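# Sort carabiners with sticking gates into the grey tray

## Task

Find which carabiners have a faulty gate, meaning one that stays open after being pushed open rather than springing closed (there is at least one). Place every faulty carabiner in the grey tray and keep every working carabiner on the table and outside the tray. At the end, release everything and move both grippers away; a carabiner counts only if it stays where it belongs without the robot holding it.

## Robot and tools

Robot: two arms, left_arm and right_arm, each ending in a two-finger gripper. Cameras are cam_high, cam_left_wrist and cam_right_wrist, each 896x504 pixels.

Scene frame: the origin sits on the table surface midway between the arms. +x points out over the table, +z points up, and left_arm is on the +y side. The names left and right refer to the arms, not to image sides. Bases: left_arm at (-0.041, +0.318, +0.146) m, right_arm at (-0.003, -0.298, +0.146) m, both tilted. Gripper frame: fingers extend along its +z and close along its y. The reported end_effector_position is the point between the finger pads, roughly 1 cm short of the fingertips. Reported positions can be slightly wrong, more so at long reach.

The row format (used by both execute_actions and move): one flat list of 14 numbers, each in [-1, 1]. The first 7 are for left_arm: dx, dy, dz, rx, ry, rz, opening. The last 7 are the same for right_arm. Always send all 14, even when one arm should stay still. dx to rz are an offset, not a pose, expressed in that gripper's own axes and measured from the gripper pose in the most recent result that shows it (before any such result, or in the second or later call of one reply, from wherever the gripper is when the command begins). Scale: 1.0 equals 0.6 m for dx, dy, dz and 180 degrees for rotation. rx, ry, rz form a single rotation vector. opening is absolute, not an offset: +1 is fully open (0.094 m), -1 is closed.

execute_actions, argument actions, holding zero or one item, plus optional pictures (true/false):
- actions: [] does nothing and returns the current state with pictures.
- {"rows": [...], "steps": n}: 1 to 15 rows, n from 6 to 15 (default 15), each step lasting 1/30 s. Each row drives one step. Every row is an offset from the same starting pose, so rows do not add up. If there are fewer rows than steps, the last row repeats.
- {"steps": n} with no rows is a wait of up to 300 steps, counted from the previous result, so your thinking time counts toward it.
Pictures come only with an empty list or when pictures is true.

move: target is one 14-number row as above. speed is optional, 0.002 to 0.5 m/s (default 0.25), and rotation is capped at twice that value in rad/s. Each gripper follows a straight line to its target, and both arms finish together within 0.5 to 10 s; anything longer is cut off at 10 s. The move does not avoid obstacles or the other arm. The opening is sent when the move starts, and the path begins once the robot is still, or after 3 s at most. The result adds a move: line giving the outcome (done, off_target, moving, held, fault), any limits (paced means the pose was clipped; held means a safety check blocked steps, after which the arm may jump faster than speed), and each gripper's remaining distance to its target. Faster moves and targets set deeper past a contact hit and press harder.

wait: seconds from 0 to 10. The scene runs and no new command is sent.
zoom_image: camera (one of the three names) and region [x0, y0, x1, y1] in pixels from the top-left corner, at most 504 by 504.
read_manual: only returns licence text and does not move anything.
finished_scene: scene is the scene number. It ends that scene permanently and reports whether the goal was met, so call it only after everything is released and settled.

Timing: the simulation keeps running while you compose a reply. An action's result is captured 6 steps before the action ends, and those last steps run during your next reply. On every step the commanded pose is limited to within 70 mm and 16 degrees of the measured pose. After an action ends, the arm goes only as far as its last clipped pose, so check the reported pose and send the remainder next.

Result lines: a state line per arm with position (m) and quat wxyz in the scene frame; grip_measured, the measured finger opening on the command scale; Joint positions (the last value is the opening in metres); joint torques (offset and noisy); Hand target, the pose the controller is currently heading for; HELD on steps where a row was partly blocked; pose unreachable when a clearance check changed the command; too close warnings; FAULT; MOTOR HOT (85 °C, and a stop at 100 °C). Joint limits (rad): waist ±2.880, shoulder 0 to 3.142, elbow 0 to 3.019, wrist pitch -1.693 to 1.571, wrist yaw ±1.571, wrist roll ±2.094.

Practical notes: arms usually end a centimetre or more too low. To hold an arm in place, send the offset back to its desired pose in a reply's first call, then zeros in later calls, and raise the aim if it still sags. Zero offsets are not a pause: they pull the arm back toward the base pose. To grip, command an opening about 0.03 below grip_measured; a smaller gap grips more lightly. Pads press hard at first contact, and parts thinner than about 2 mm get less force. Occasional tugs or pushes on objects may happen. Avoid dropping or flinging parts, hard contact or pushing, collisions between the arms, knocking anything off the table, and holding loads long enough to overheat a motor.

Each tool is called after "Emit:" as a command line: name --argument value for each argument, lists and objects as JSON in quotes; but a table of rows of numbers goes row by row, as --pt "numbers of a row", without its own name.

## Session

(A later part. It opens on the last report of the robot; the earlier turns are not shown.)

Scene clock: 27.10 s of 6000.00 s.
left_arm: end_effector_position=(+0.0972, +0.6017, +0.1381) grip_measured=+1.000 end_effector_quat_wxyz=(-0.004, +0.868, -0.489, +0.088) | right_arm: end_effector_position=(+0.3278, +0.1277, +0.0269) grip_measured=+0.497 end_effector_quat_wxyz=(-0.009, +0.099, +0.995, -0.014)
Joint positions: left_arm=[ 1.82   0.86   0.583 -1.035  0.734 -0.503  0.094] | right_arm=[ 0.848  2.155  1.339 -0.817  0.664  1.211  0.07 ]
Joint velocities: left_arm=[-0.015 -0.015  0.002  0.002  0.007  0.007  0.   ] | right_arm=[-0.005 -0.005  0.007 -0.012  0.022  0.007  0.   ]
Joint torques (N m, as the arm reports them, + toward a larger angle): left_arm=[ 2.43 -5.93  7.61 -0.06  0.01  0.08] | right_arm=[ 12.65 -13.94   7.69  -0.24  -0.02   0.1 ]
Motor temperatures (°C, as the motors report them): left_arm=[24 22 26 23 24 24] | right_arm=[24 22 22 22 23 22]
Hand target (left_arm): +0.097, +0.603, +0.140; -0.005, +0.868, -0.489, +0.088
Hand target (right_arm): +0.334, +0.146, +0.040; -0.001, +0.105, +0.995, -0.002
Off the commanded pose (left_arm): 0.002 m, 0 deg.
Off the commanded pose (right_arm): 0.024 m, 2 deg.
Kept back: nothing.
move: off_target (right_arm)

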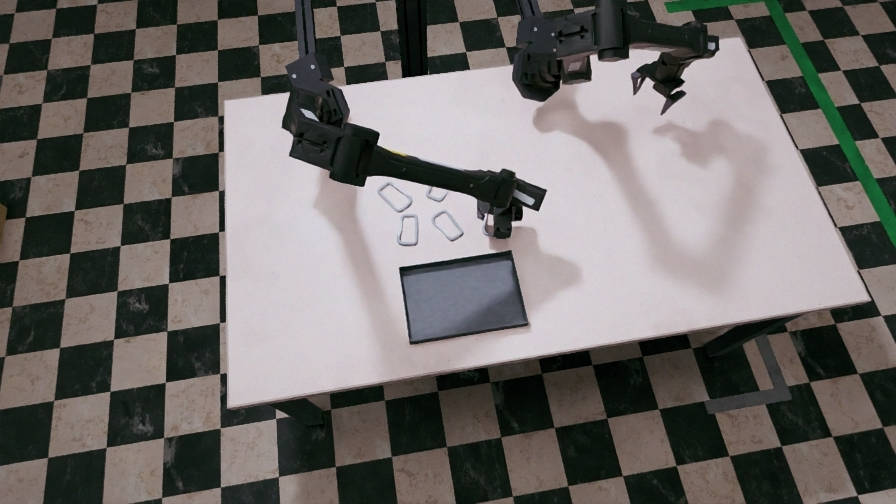

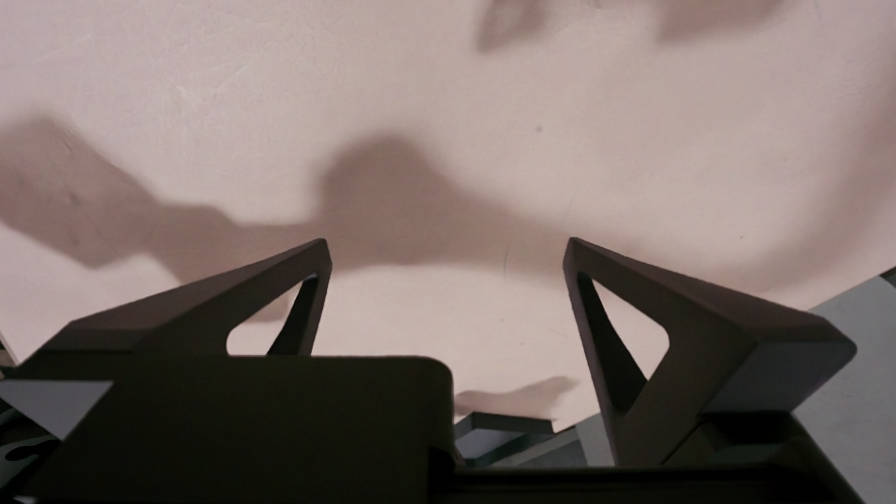

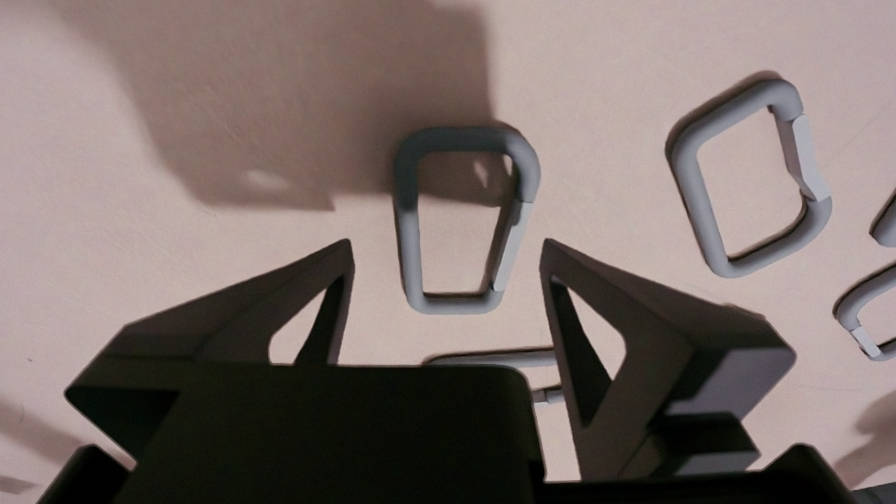

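Emit:
move --target '[0,0,-0.004,0,0,0,1, 0.0,0.012,0.038,-0.008,0,0,0.7]' --speed 0.06

Scene clock: 28.93 s of 6000.00 s.
left_arm: end_effector_position=(+0.0973, +0.6012, +0.1381) grip_measured=+1.000 end_effector_quat_wxyz=(-0.004, +0.868, -0.489, +0.089) | right_arm: end_effector_position=(+0.3300, +0.1347, +0.0103) grip_measured=+0.697 end_effector_quat_wxyz=(-0.007, +0.102, +0.995, -0.003)
Joint positions: left_arm=[ 1.82   0.86   0.583 -1.037  0.734 -0.502  0.094] | right_arm=[ 0.83   2.18   1.339 -0.749  0.659  1.178  0.08 ]
Joint velocities: left_arm=[-0.005  0.005 -0.002  0.002 -0.007  0.022  0.   ] | right_arm=[-0.015 -0.005  0.007 -0.007 -0.022  0.051 -0.   ]
Joint torques (N m, as the arm reports them, + toward a larger angle): left_arm=[ 2.41 -5.96  7.6  -0.07  0.01  0.07] | right_arm=[ 10.85 -14.24   4.19   1.16  -0.3   -0.07]
Motor temperatures (°C, as the motors report them): left_arm=[24 22 26 23 24 24] | right_arm=[24 22 23 22 23 22]
Hand target (left_arm): +0.097, +0.602, +0.140; -0.005, +0.868, -0.489, +0.088
Hand target (right_arm): +0.329, +0.134, +0.004; -0.008, +0.099, +0.995, -0.002
Off the commanded pose (left_arm): 0.002 m, 0 deg.
Off the commanded pose (right_arm): 0.007 m, 0 deg.
Kept back: nothing.
move: done

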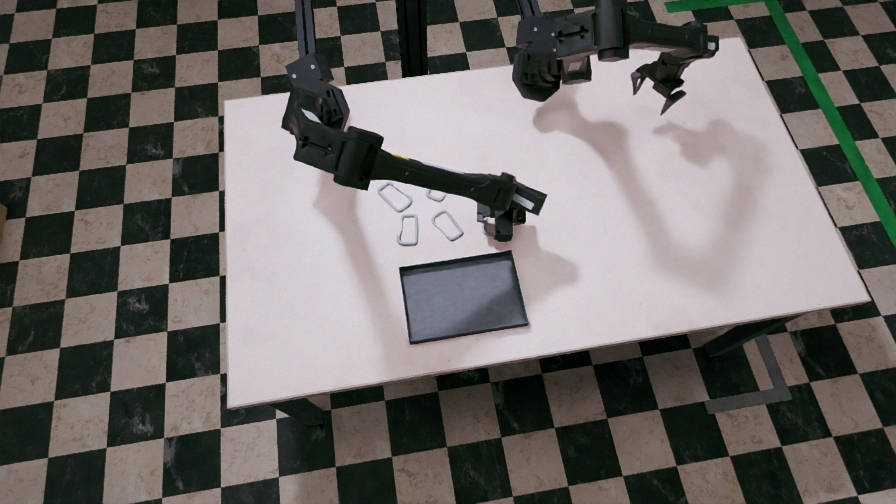

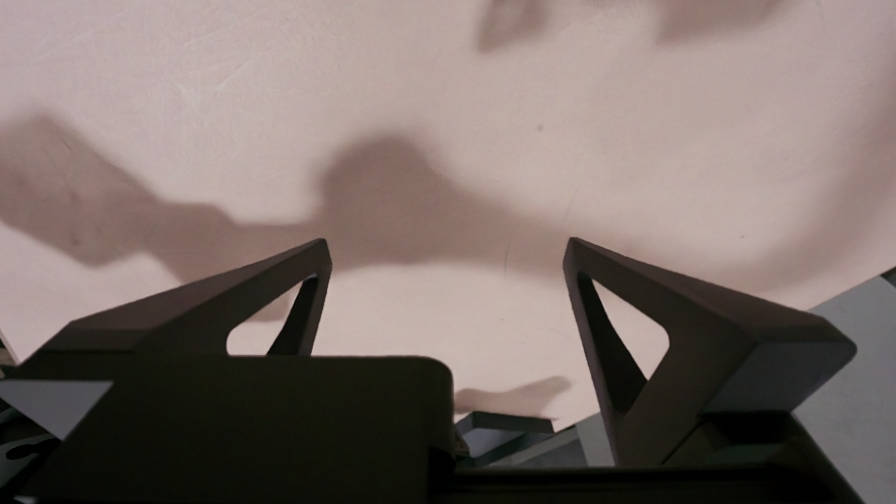

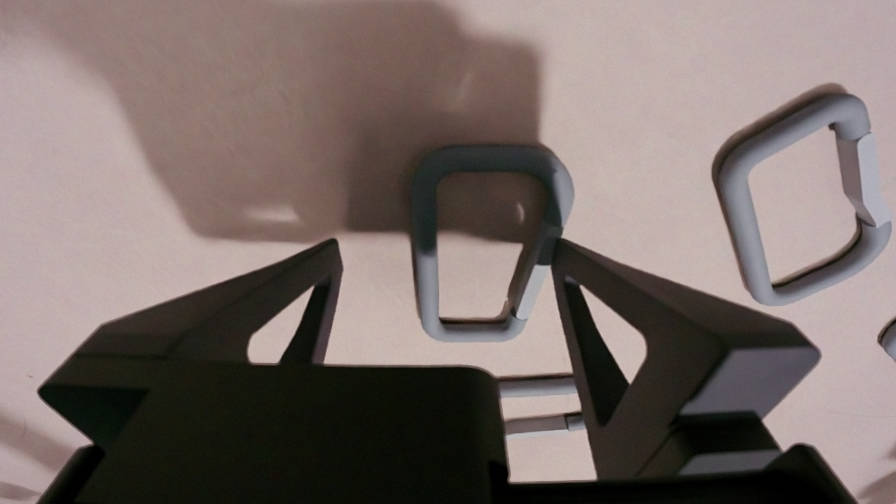

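Emit:
move --target '[0,0,-0.004,0,0,0,1, 0.023,-0.027,0.0,0,0,0,0.7]' --speed 0.05

Scene clock: 30.07 s of 6000.00 s.
left_arm: end_effector_position=(+0.0973, +0.6006, +0.1382) grip_measured=+1.000 end_effector_quat_wxyz=(-0.003, +0.868, -0.488, +0.090) | right_arm: end_effector_position=(+0.3101, +0.1174, +0.0025) grip_measured=+0.698 end_effector_quat_wxyz=(-0.013, +0.091, +0.996, -0.015)
Joint positions: left_arm=[ 1.82   0.86   0.583 -1.04   0.734 -0.501  0.094] | right_arm=[ 0.831  2.17   1.276 -0.731  0.659  1.178  0.08 ]
Joint velocities: left_arm=[-0.005 -0.015  0.012 -0.017 -0.022  0.066  0.   ] | right_arm=[ 0.015 -0.015 -0.007  0.002  0.037 -0.081 -0.001]
Joint torques (N m, as the arm reports them, + toward a larger angle): left_arm=[ 2.45 -6.01  7.58 -0.03  0.01  0.06] | right_arm=[ 10.71 -15.75   4.1    1.16  -0.16   0.14]
Motor temperatures (°C, as the motors report them): left_arm=[24 22 26 23 24 24] | right_arm=[24 22 23 22 23 22]
Hand target (left_arm): +0.097, +0.601, +0.140; -0.004, +0.868, -0.489, +0.089
Hand target (right_arm): +0.313, +0.122, +0.011; -0.007, +0.102, +0.995, -0.003
Off the commanded pose (left_arm): 0.002 m, 0 deg.
Off the commanded pose (right_arm): 0.010 m, 2 deg.
Kept back: nothing.
move: done

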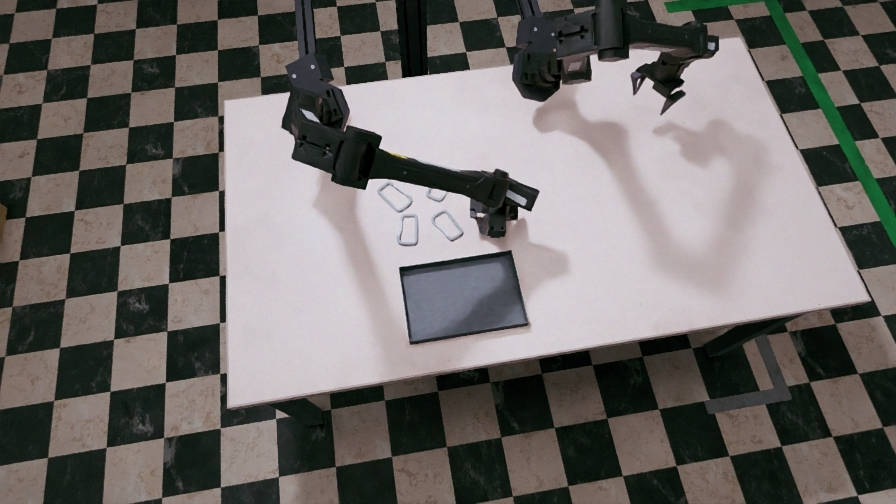

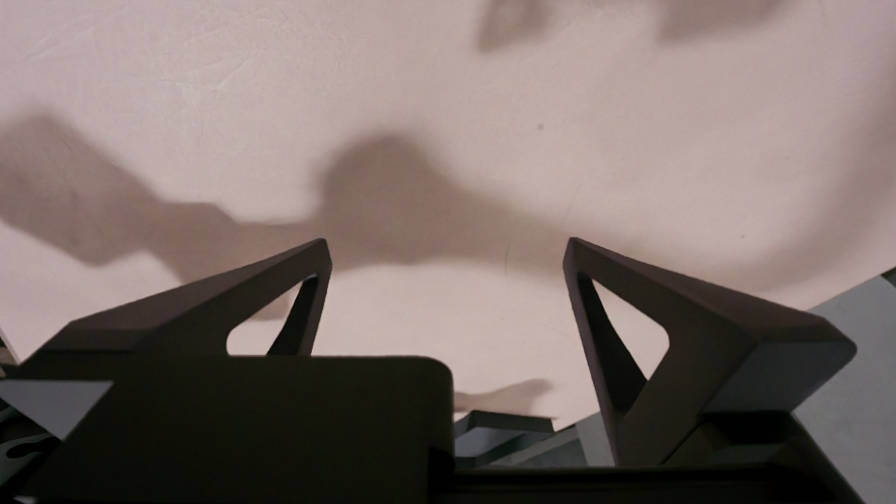

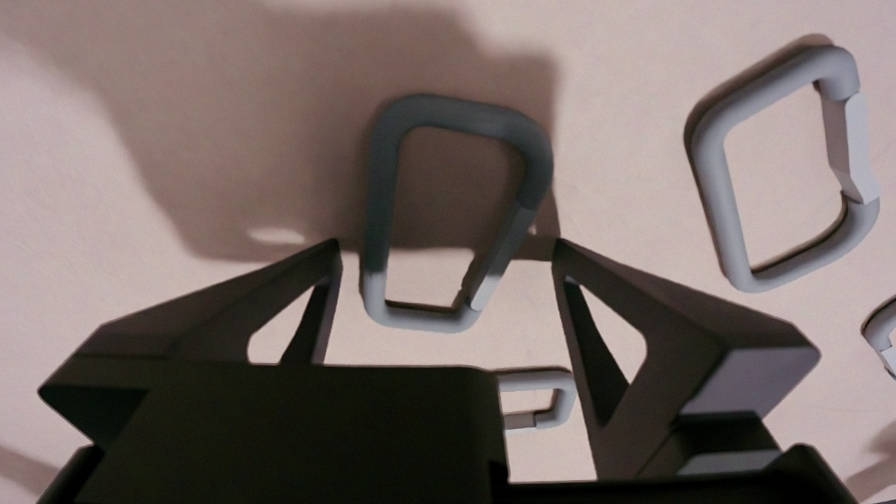

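Emit:
move --target '[0,0,-0.004,0,0,0,1, -0.003,0.008,-0.012,-0.008,0,0,-0.42]' --speed 0.03

Emit:
move --target '[0,0,-0.004,0,0,0,1, -0.003,0.008,-0.012,-0.008,0,0,0.6]' --speed 0.03

Scene clock: 32.20 s of 6000.00 s.
left_arm: end_effector_position=(+0.0973, +0.6001, +0.1382) grip_measured=+1.000 end_effector_quat_wxyz=(-0.002, +0.868, -0.488, +0.090) | right_arm: end_effector_position=(+0.3094, +0.1179, +0.0025) grip_measured=-0.156 end_effector_quat_wxyz=(-0.015, +0.091, +0.996, -0.014)
Joint positions: left_arm=[ 1.82   0.86   0.583 -1.043  0.734 -0.5    0.094] | right_arm=[ 0.831  2.17   1.276 -0.731  0.654  1.178  0.04 ]
Joint velocities: left_arm=[-0.005 -0.005 -0.002 -0.007  0.022 -0.007  0.   ] | right_arm=[-0.034 -0.005 -0.002  0.002  0.007  0.007 -0.001]
Joint torques (N m, as the arm reports them, + toward a larger angle): left_arm=[ 2.39 -5.88  7.62 -0.06  0.01  0.12] | right_arm=[ 11.22 -15.5    4.23   0.91  -0.34  -0.06]
Motor temperatures (°C, as the motors report them): left_arm=[24 22 26 23 24 24] | right_arm=[24 22 22 22 23 22]
Hand target (left_arm): +0.097, +0.601, +0.140; -0.003, +0.868, -0.488, +0.089
Hand target (right_arm): +0.313, +0.122, +0.009; -0.012, +0.091, +0.996, -0.002
Off the commanded pose (left_arm): 0.002 m, 0 deg.
Off the commanded pose (right_arm): 0.009 m, 1 deg.
Kept back: nothing.
move: done

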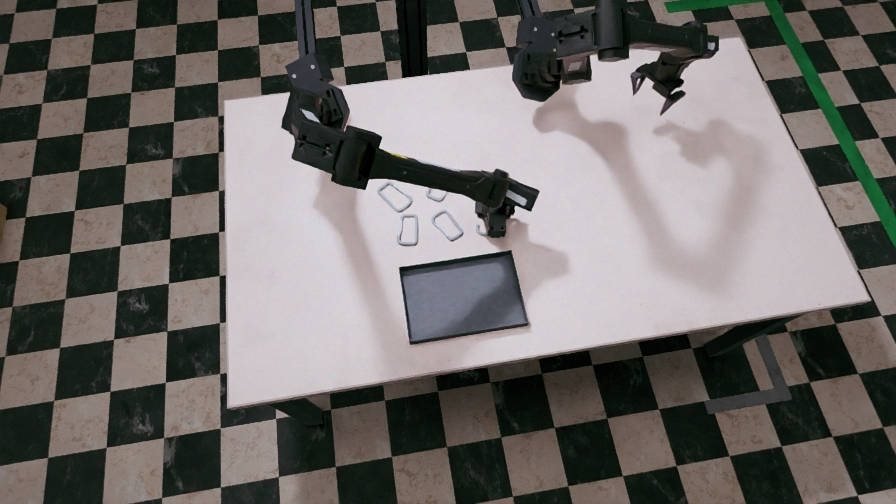

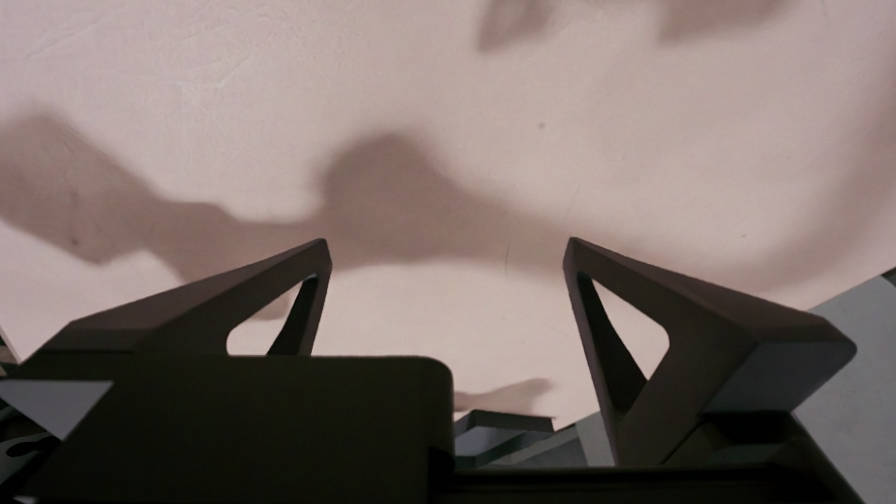

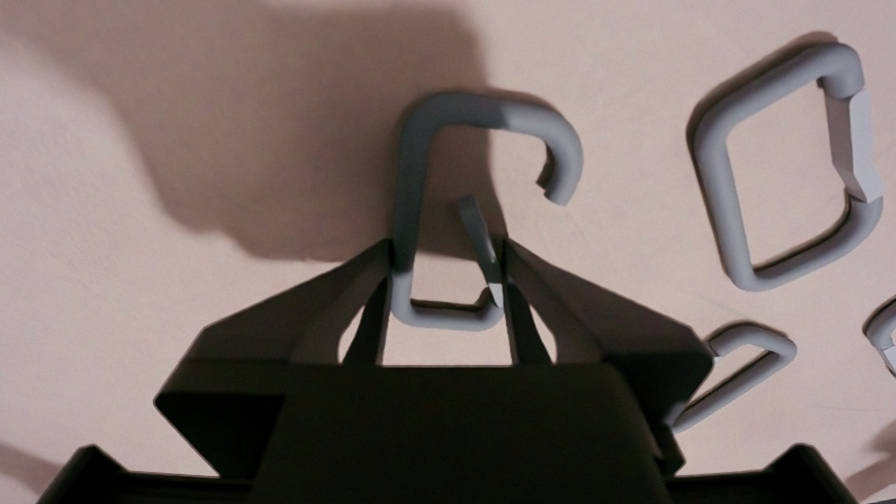

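Scene clock: 32.90 s of 6000.00 s.
left_arm: end_effector_position=(+0.0973, +0.5995, +0.1383) grip_measured=+1.000 end_effector_quat_wxyz=(-0.001, +0.868, -0.488, +0.091) | right_arm: end_effector_position=(+0.3086, +0.1185, +0.0025) grip_measured=+0.597 end_effector_quat_wxyz=(-0.018, +0.091, +0.996, -0.012)
Joint positions: left_arm=[ 1.82   0.86   0.583 -1.046  0.734 -0.498  0.094] | right_arm=[ 0.831  2.17   1.276 -0.731  0.648  1.178  0.075]
Joint velocities: left_arm=[-0.005 -0.005 -0.007 -0.027  0.037 -0.007  0.   ] | right_arm=[-0.005 -0.005 -0.007 -0.002  0.007  0.007 -0.   ]
Joint torques (N m, as the arm reports them, + toward a larger angle): left_arm=[ 2.44 -5.89  7.59 -0.05  0.01  0.07] | right_arm=[ 11.4  -15.44   4.24   0.97  -0.31  -0.06]
Motor temperatures (°C, as the motors report them): left_arm=[24 22 26 23 24 24] | right_arm=[24 22 22 22 23 22]
Hand target (left_arm): +0.097, +0.600, +0.141; -0.002, +0.868, -0.488, +0.090
Hand target (right_arm): +0.312, +0.122, +0.009; -0.014, +0.091, +0.996, -0.001
Off the commanded pose (left_arm): 0.002 m, 0 deg.
Off the commanded pose (right_arm): 0.009 m, 1 deg.
Kept back: nothing.
move: done

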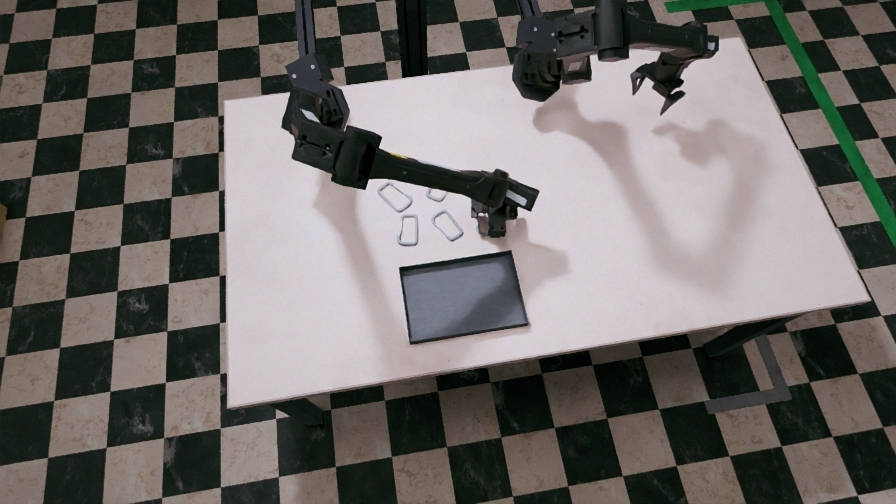

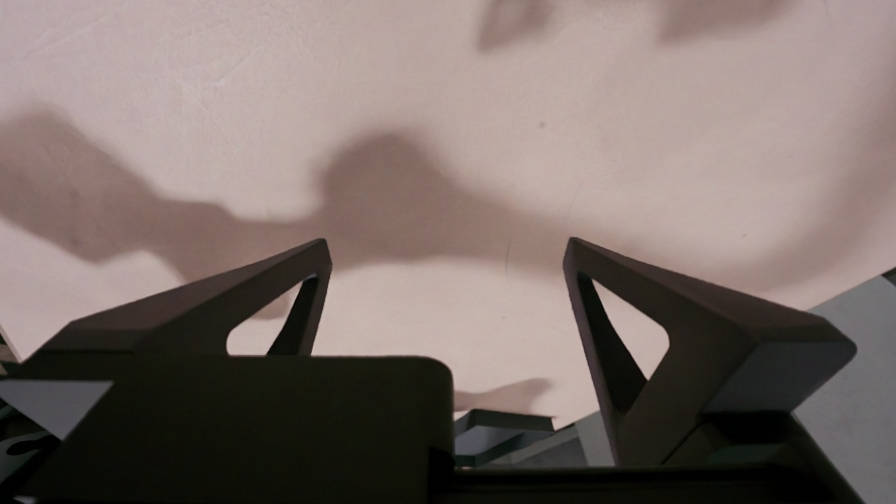

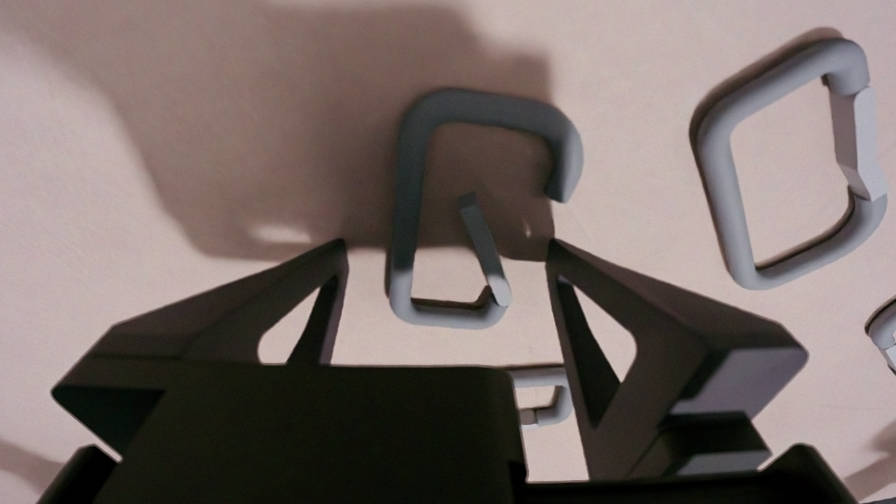

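Emit:
move --target '[0,0,-0.004,0,0,0,1, -0.003,0.008,-0.012,-0.008,0,0,-0.22]' --speed 0.03

Emit:
move --target '[0,0,-0.004,0,0,0,1, -0.003,0.008,-0.14,-0.008,-0.01,0,-0.22]' --speed 0.15

Scene clock: 33.90 s of 6000.00 s.
left_arm: end_effector_position=(+0.0973, +0.5989, +0.1383) grip_measured=+1.000 end_effector_quat_wxyz=(+0.000, +0.868, -0.488, +0.091) | right_arm: end_effector_position=(+0.3077, +0.1190, +0.0025) grip_measured=-0.147 end_effector_quat_wxyz=(-0.021, +0.091, +0.996, -0.011)
Joint positions: left_arm=[ 1.82   0.86   0.583 -1.049  0.734 -0.497  0.094] | right_arm=[ 0.831  2.17   1.276 -0.731  0.642  1.178  0.04 ]
Joint velocities: left_arm=[ 0.005 -0.005 -0.007 -0.012 -0.037 -0.066  0.   ] | right_arm=[-0.005 -0.005  0.002  0.012 -0.037 -0.037 -0.001]
Joint torques (N m, as the arm reports them, + toward a larger angle): left_arm=[ 2.42 -5.89  7.6  -0.14  0.    0.07] | right_arm=[ 11.19 -15.73   4.22   0.88  -0.32  -0.05]
Motor temperatures (°C, as the motors report them): left_arm=[24 22 26 23 24 24] | right_arm=[24 22 22 22 23 22]
Hand target (left_arm): +0.097, +0.600, +0.141; -0.001, +0.868, -0.488, +0.091
Hand target (right_arm): +0.312, +0.123, +0.009; -0.017, +0.091, +0.996, +0.000
Off the commanded pose (left_arm): 0.002 m, 0 deg.
Off the commanded pose (right_arm): 0.009 m, 1 deg.
Kept back: nothing.
move: done

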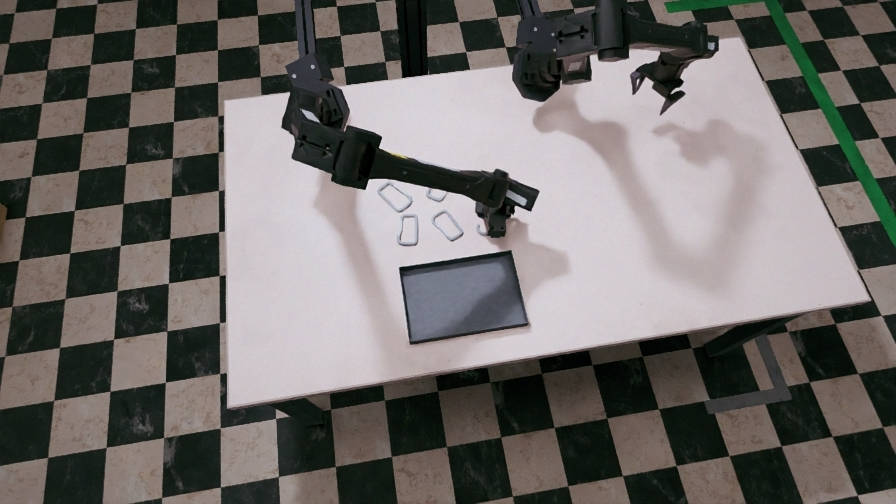

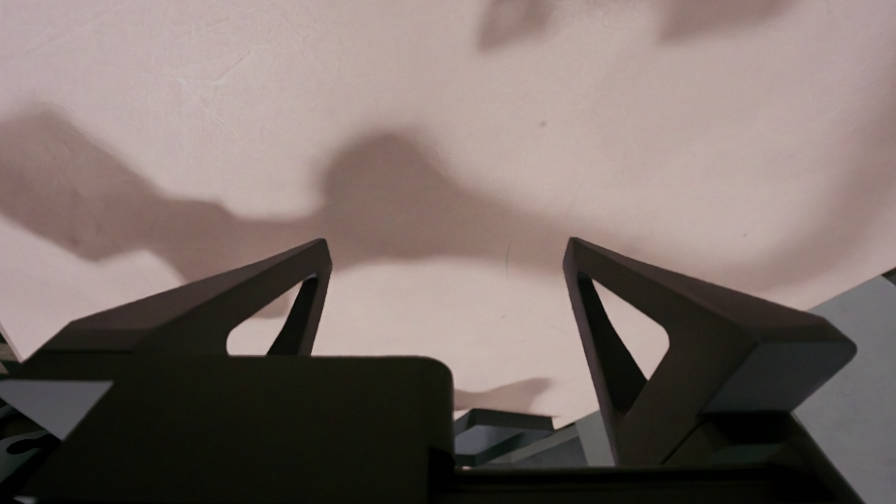

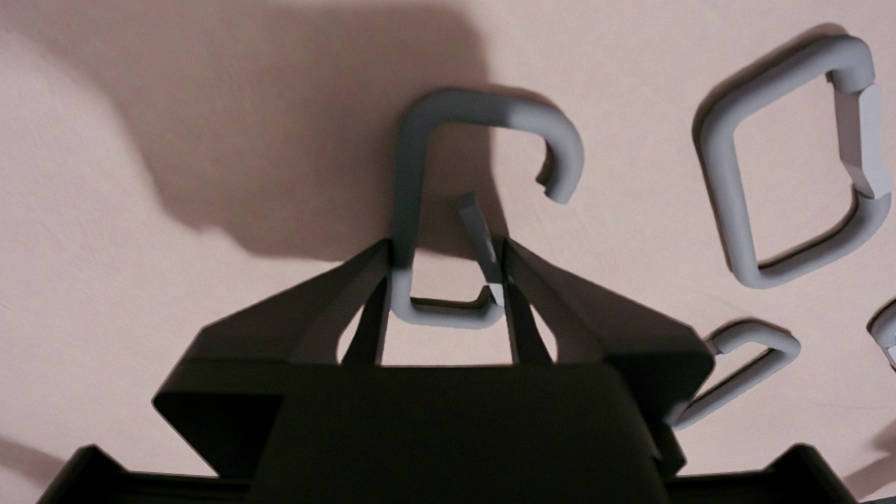

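Scene clock: 34.87 s of 6000.00 s.
left_arm: end_effector_position=(+0.0974, +0.5984, +0.1384) grip_measured=+1.000 end_effector_quat_wxyz=(+0.001, +0.868, -0.487, +0.092) | right_arm: end_effector_position=(+0.3036, +0.1154, +0.0698) grip_measured=-0.147 end_effector_quat_wxyz=(-0.011, +0.080, +0.997, -0.012)
Joint positions: left_arm=[ 1.82   0.86   0.583 -1.052  0.734 -0.496  0.094] | right_arm=[ 0.918  2.072  1.276 -0.887  0.655  1.26   0.04 ]
Joint velocities: left_arm=[-0.015 -0.005  0.002  0.042  0.022 -0.022  0.   ] | right_arm=[-0.005 -0.005 -0.007  0.012 -0.066  0.051 -0.   ]
Joint torques (N m, as the arm reports them, + toward a larger angle): left_arm=[ 2.41 -5.91  7.59 -0.09  0.    0.08] | right_arm=[ 11.61 -14.74   6.87  -0.25  -0.02   0.16]
Motor temperatures (°C, as the motors report them): left_arm=[24 22 26 23 24 24] | right_arm=[24 22 22 22 23 22]
Hand target (left_arm): +0.097, +0.599, +0.141; +0.000, +0.868, -0.488, +0.091
Hand target (right_arm): +0.314, +0.124, +0.086; -0.003, +0.091, +0.996, +0.000
Off the commanded pose (left_arm): 0.002 m, 0 deg.
Off the commanded pose (right_arm): 0.022 m, 2 deg.
Kept back: nothing.
move: off_target (right_arm)

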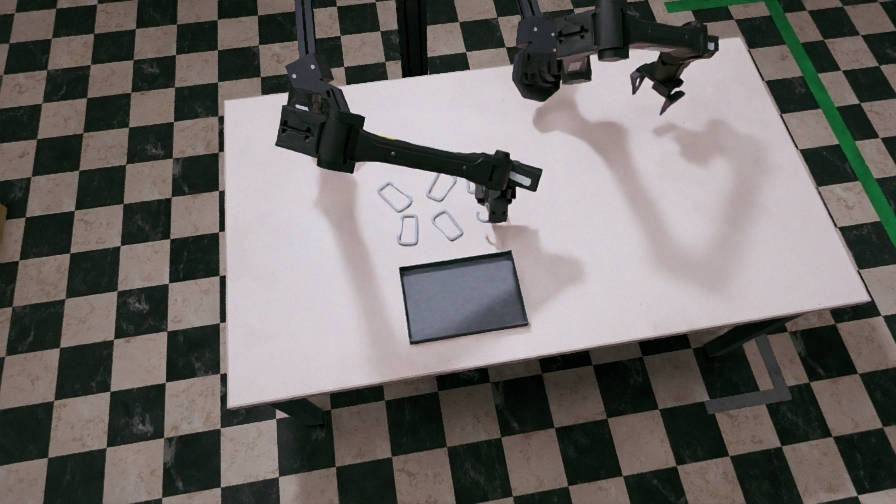

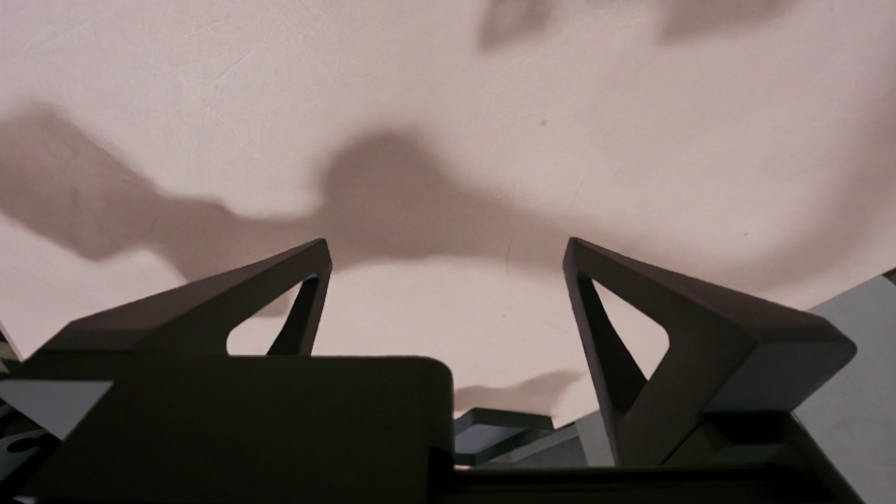

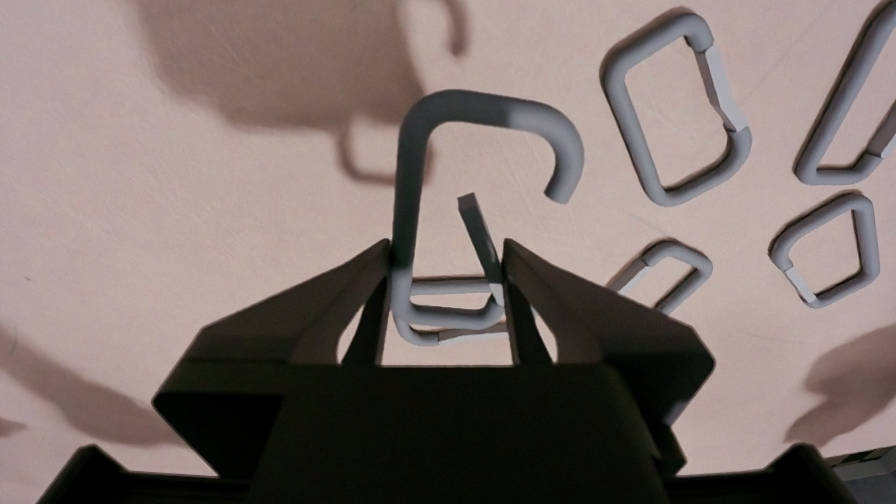

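Emit:
move --target '[0,0,-0.004,0,0,0,1, -0.315,-0.008,-0.025,-0.008,-0.007,0,-0.22]' --speed 0.3

Scene clock: 36.33 s of 6000.00 s.
left_arm: end_effector_position=(+0.0974, +0.5978, +0.1384) grip_measured=+1.000 end_effector_quat_wxyz=(+0.002, +0.868, -0.487, +0.092) | right_arm: end_effector_position=(+0.4757, +0.0745, +0.0657) grip_measured=-0.147 end_effector_quat_wxyz=(-0.007, +0.083, +0.996, -0.010)
Joint positions: left_arm=[ 1.82   0.86   0.583 -1.055  0.734 -0.494  0.094] | right_arm=[ 0.685  2.029  1.523 -0.987  0.663  0.965  0.04 ]
Joint velocities: left_arm=[ 0.005 -0.005 -0.002 -0.007  0.051 -0.022  0.   ] | right_arm=[ 0.005 -0.015 -0.002 -0.002  0.007 -0.037 -0.   ]
Joint torques (N m, as the arm reports them, + toward a larger angle): left_arm=[ 2.4  -5.91  7.57 -0.09  0.    0.07] | right_arm=[ 12.09 -16.75   7.51  -0.24  -0.3   -0.08]
Motor temperatures (°C, as the motors report them): left_arm=[24 22 26 23 24 24] | right_arm=[24 22 23 22 23 22]
Hand target (left_arm): +0.097, +0.599, +0.141; +0.001, +0.868, -0.487, +0.092
Hand target (right_arm): +0.488, +0.079, +0.081; -0.000, +0.080, +0.997, +0.001
Off the commanded pose (left_arm): 0.002 m, 0 deg.
Off the commanded pose (right_arm): 0.022 m, 1 deg.
Kept back: nothing.
move: off_target (right_arm); limits=paced

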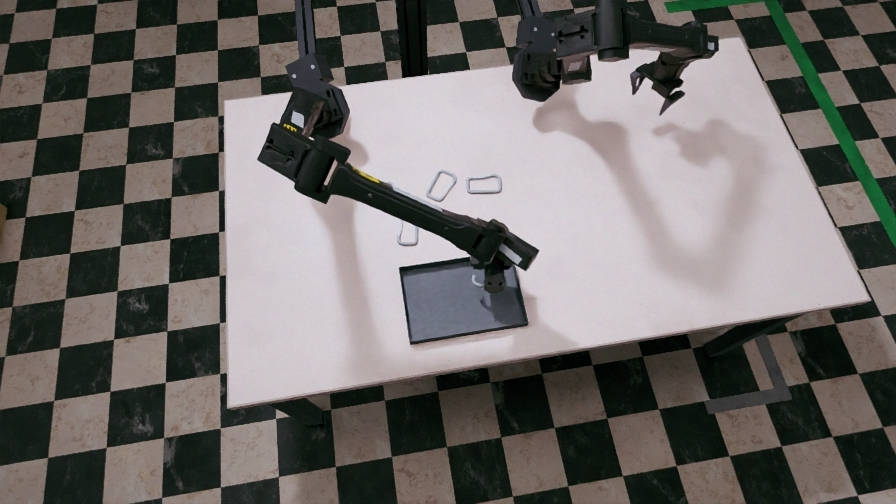

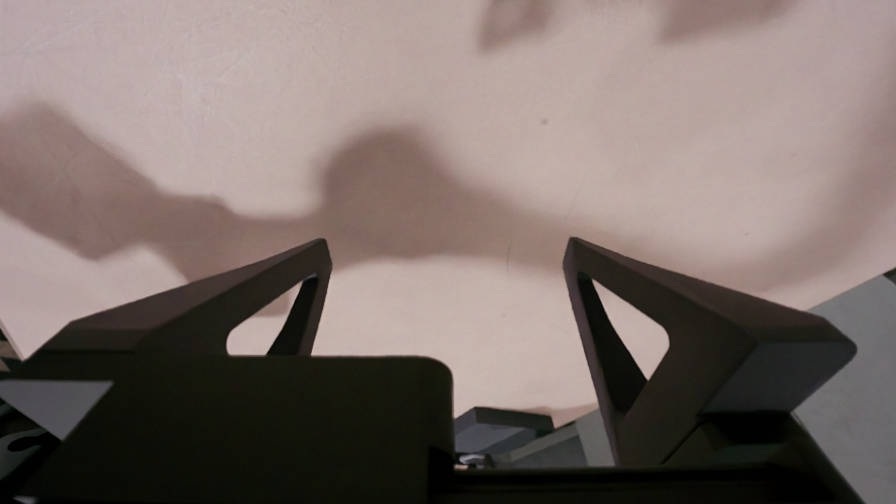

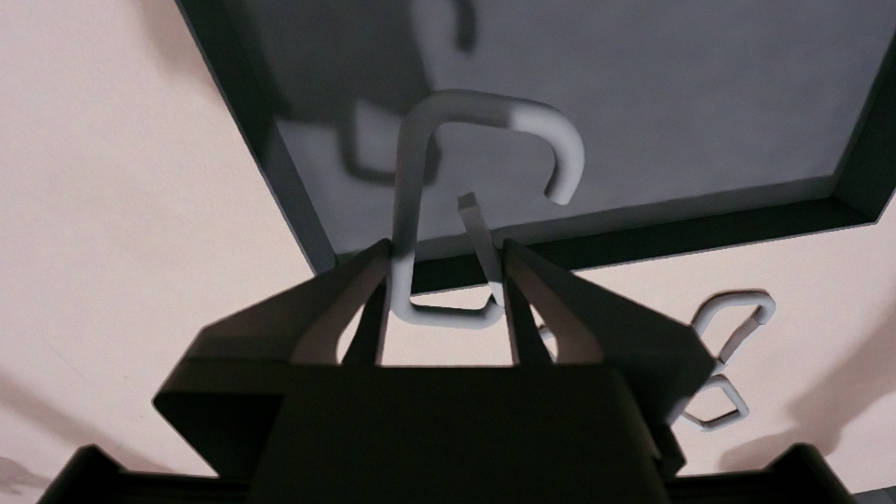

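Emit:
move --target '[0,0,-0.004,0,0,0,1, -0.05,-0.03,0.088,-0.006,-0.004,0,-0.22]' --speed 0.1

Scene clock: 37.63 s of 6000.00 s.
left_arm: end_effector_position=(+0.0974, +0.5972, +0.1385) grip_measured=+1.000 end_effector_quat_wxyz=(+0.003, +0.868, -0.487, +0.093) | right_arm: end_effector_position=(+0.5042, +0.0469, +0.0173) grip_measured=-0.147 end_effector_quat_wxyz=(-0.001, +0.091, +0.996, -0.003)
Joint positions: left_arm=[ 1.82   0.86   0.583 -1.057  0.734 -0.493  0.094] | right_arm=[ 0.582  2.038  1.493 -0.847  0.649  0.839  0.04 ]
Joint velocities: left_arm=[ 0.005  0.005 -0.002 -0.012  0.007  0.007  0.   ] | right_arm=[ 0.005 -0.015 -0.007  0.012  0.007  0.051 -0.   ]
Joint torques (N m, as the arm reports them, + toward a larger angle): left_arm=[ 2.4  -5.89  7.58 -0.1   0.    0.1 ] | right_arm=[ 11.36 -15.75   4.71   1.21  -0.3   -0.08]
Motor temperatures (°C, as the motors report them): left_arm=[24 22 26 23 24 24] | right_arm=[24 22 23 22 23 22]
Hand target (left_arm): +0.097, +0.598, +0.141; +0.002, +0.868, -0.487, +0.092
Hand target (right_arm): +0.501, +0.051, +0.013; -0.001, +0.084, +0.996, -0.000
Off the commanded pose (left_arm): 0.002 m, 0 deg.
Off the commanded pose (right_arm): 0.006 m, 1 deg.
Kept back: nothing.
move: done

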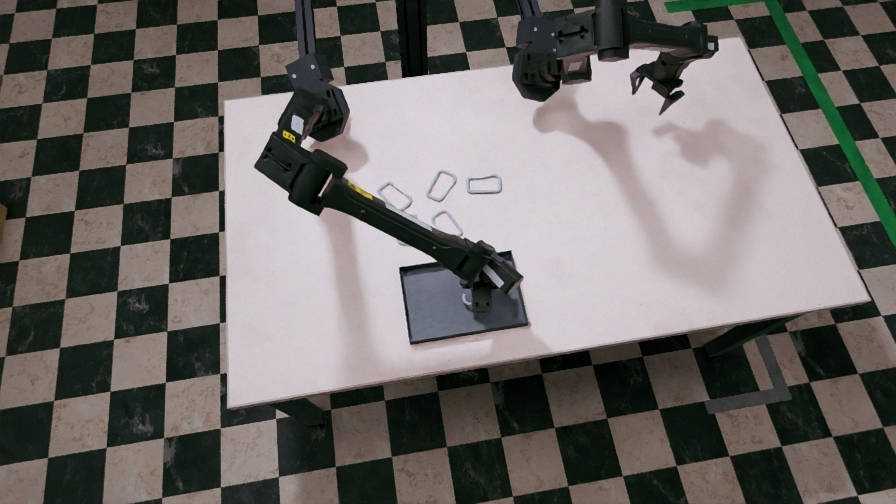

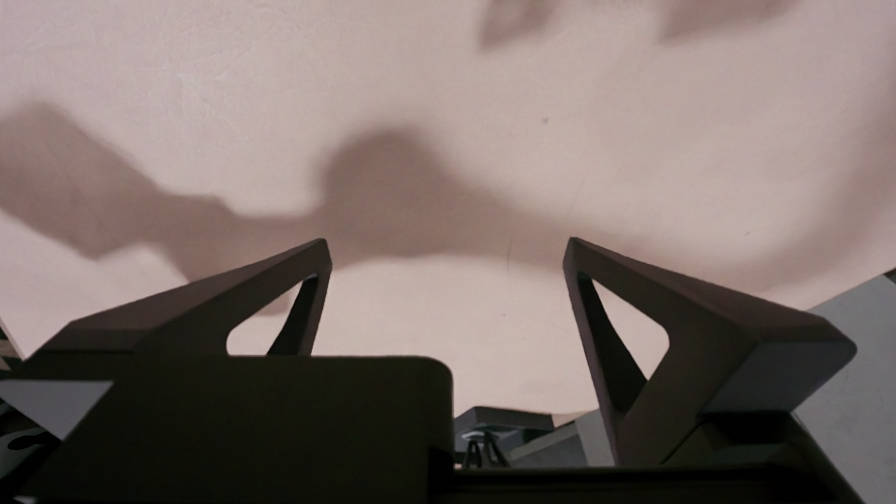

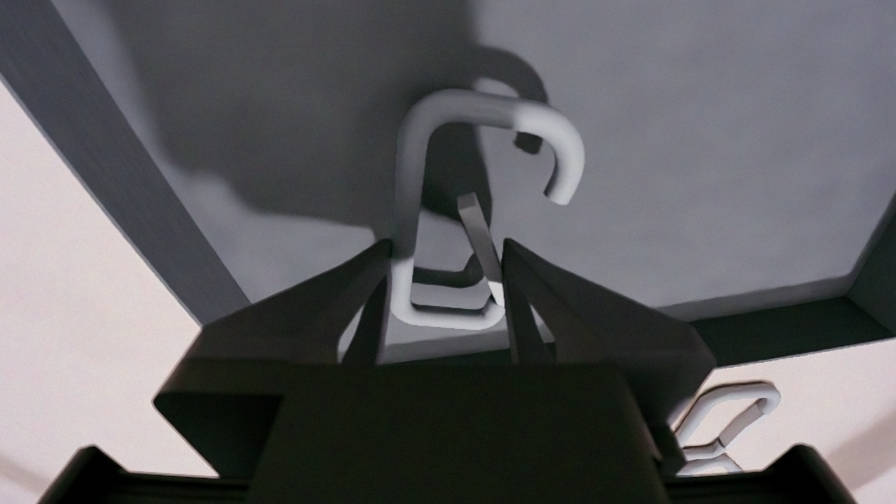

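Still over a centimetre above the floor; lower further.

Emit:
move --target '[0,0,-0.004,0,0,0,1, 0,0,0.024,0,0,0,-0.22]' --speed 0.04

Scene clock: 38.73 s of 6000.00 s.
left_arm: end_effector_position=(+0.0975, +0.5966, +0.1386) grip_measured=+1.000 end_effector_quat_wxyz=(+0.004, +0.868, -0.487, +0.093) | right_arm: end_effector_position=(+0.5040, +0.0466, +0.0096) grip_measured=-0.147 end_effector_quat_wxyz=(-0.002, +0.093, +0.996, -0.005)
Joint positions: left_arm=[ 1.82   0.86   0.583 -1.06   0.734 -0.491  0.094] | right_arm=[ 0.574  2.049  1.493 -0.834  0.649  0.835  0.04 ]
Joint velocities: left_arm=[-0.015 -0.005 -0.007  0.002 -0.066  0.022  0.   ] | right_arm=[-0.005  0.005  0.002 -0.002 -0.007 -0.007  0.   ]
Joint torques (N m, as the arm reports them, + toward a larger angle): left_arm=[ 2.4  -5.89  7.58 -0.1   0.    0.08] | right_arm=[ 10.6  -15.85   4.84   1.21  -0.27  -0.08]
Motor temperatures (°C, as the motors report them): left_arm=[24 22 26 23 24 24] | right_arm=[24 22 23 22 23 22]
Hand target (left_arm): +0.097, +0.597, +0.141; +0.003, +0.868, -0.487, +0.093
Hand target (right_arm): +0.504, +0.047, +0.003; -0.001, +0.091, +0.996, -0.004
Off the commanded pose (left_arm): 0.002 m, 0 deg.
Off the commanded pose (right_arm): 0.007 m, 0 deg.
Kept back: nothing.
move: done

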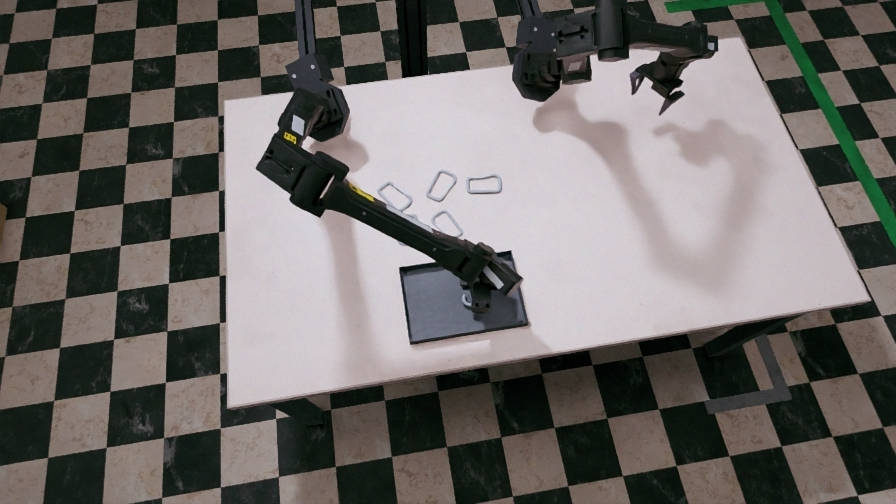

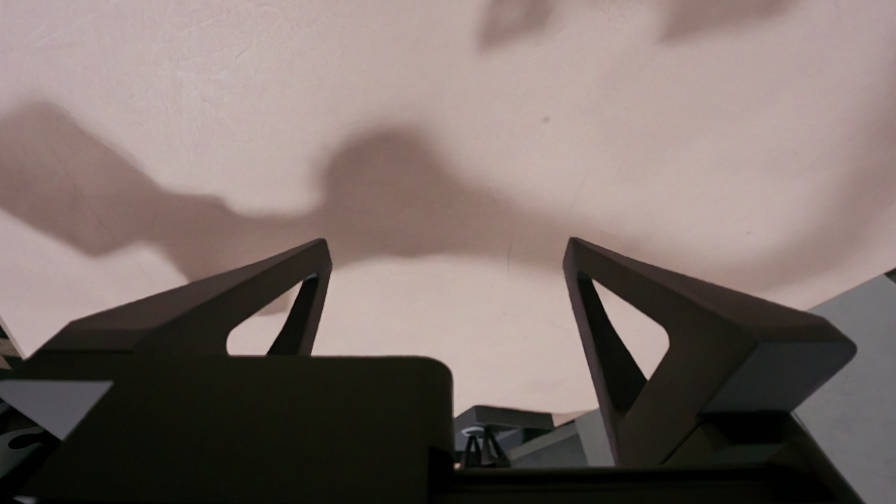

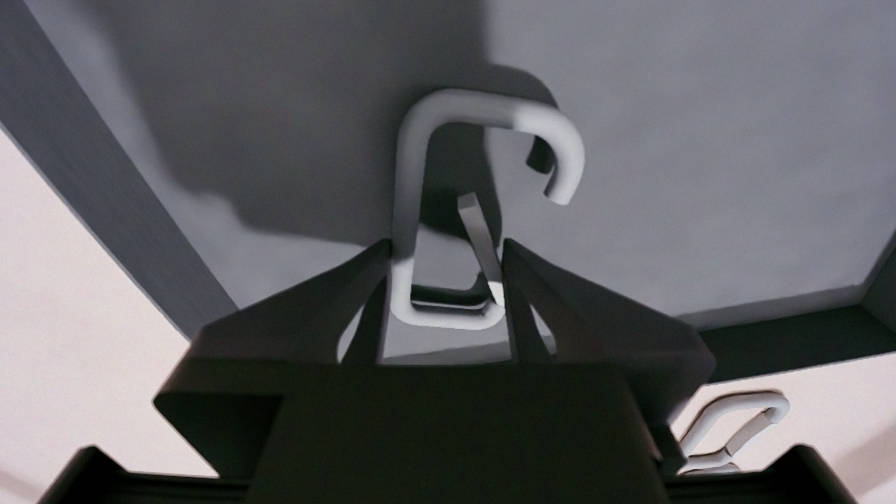

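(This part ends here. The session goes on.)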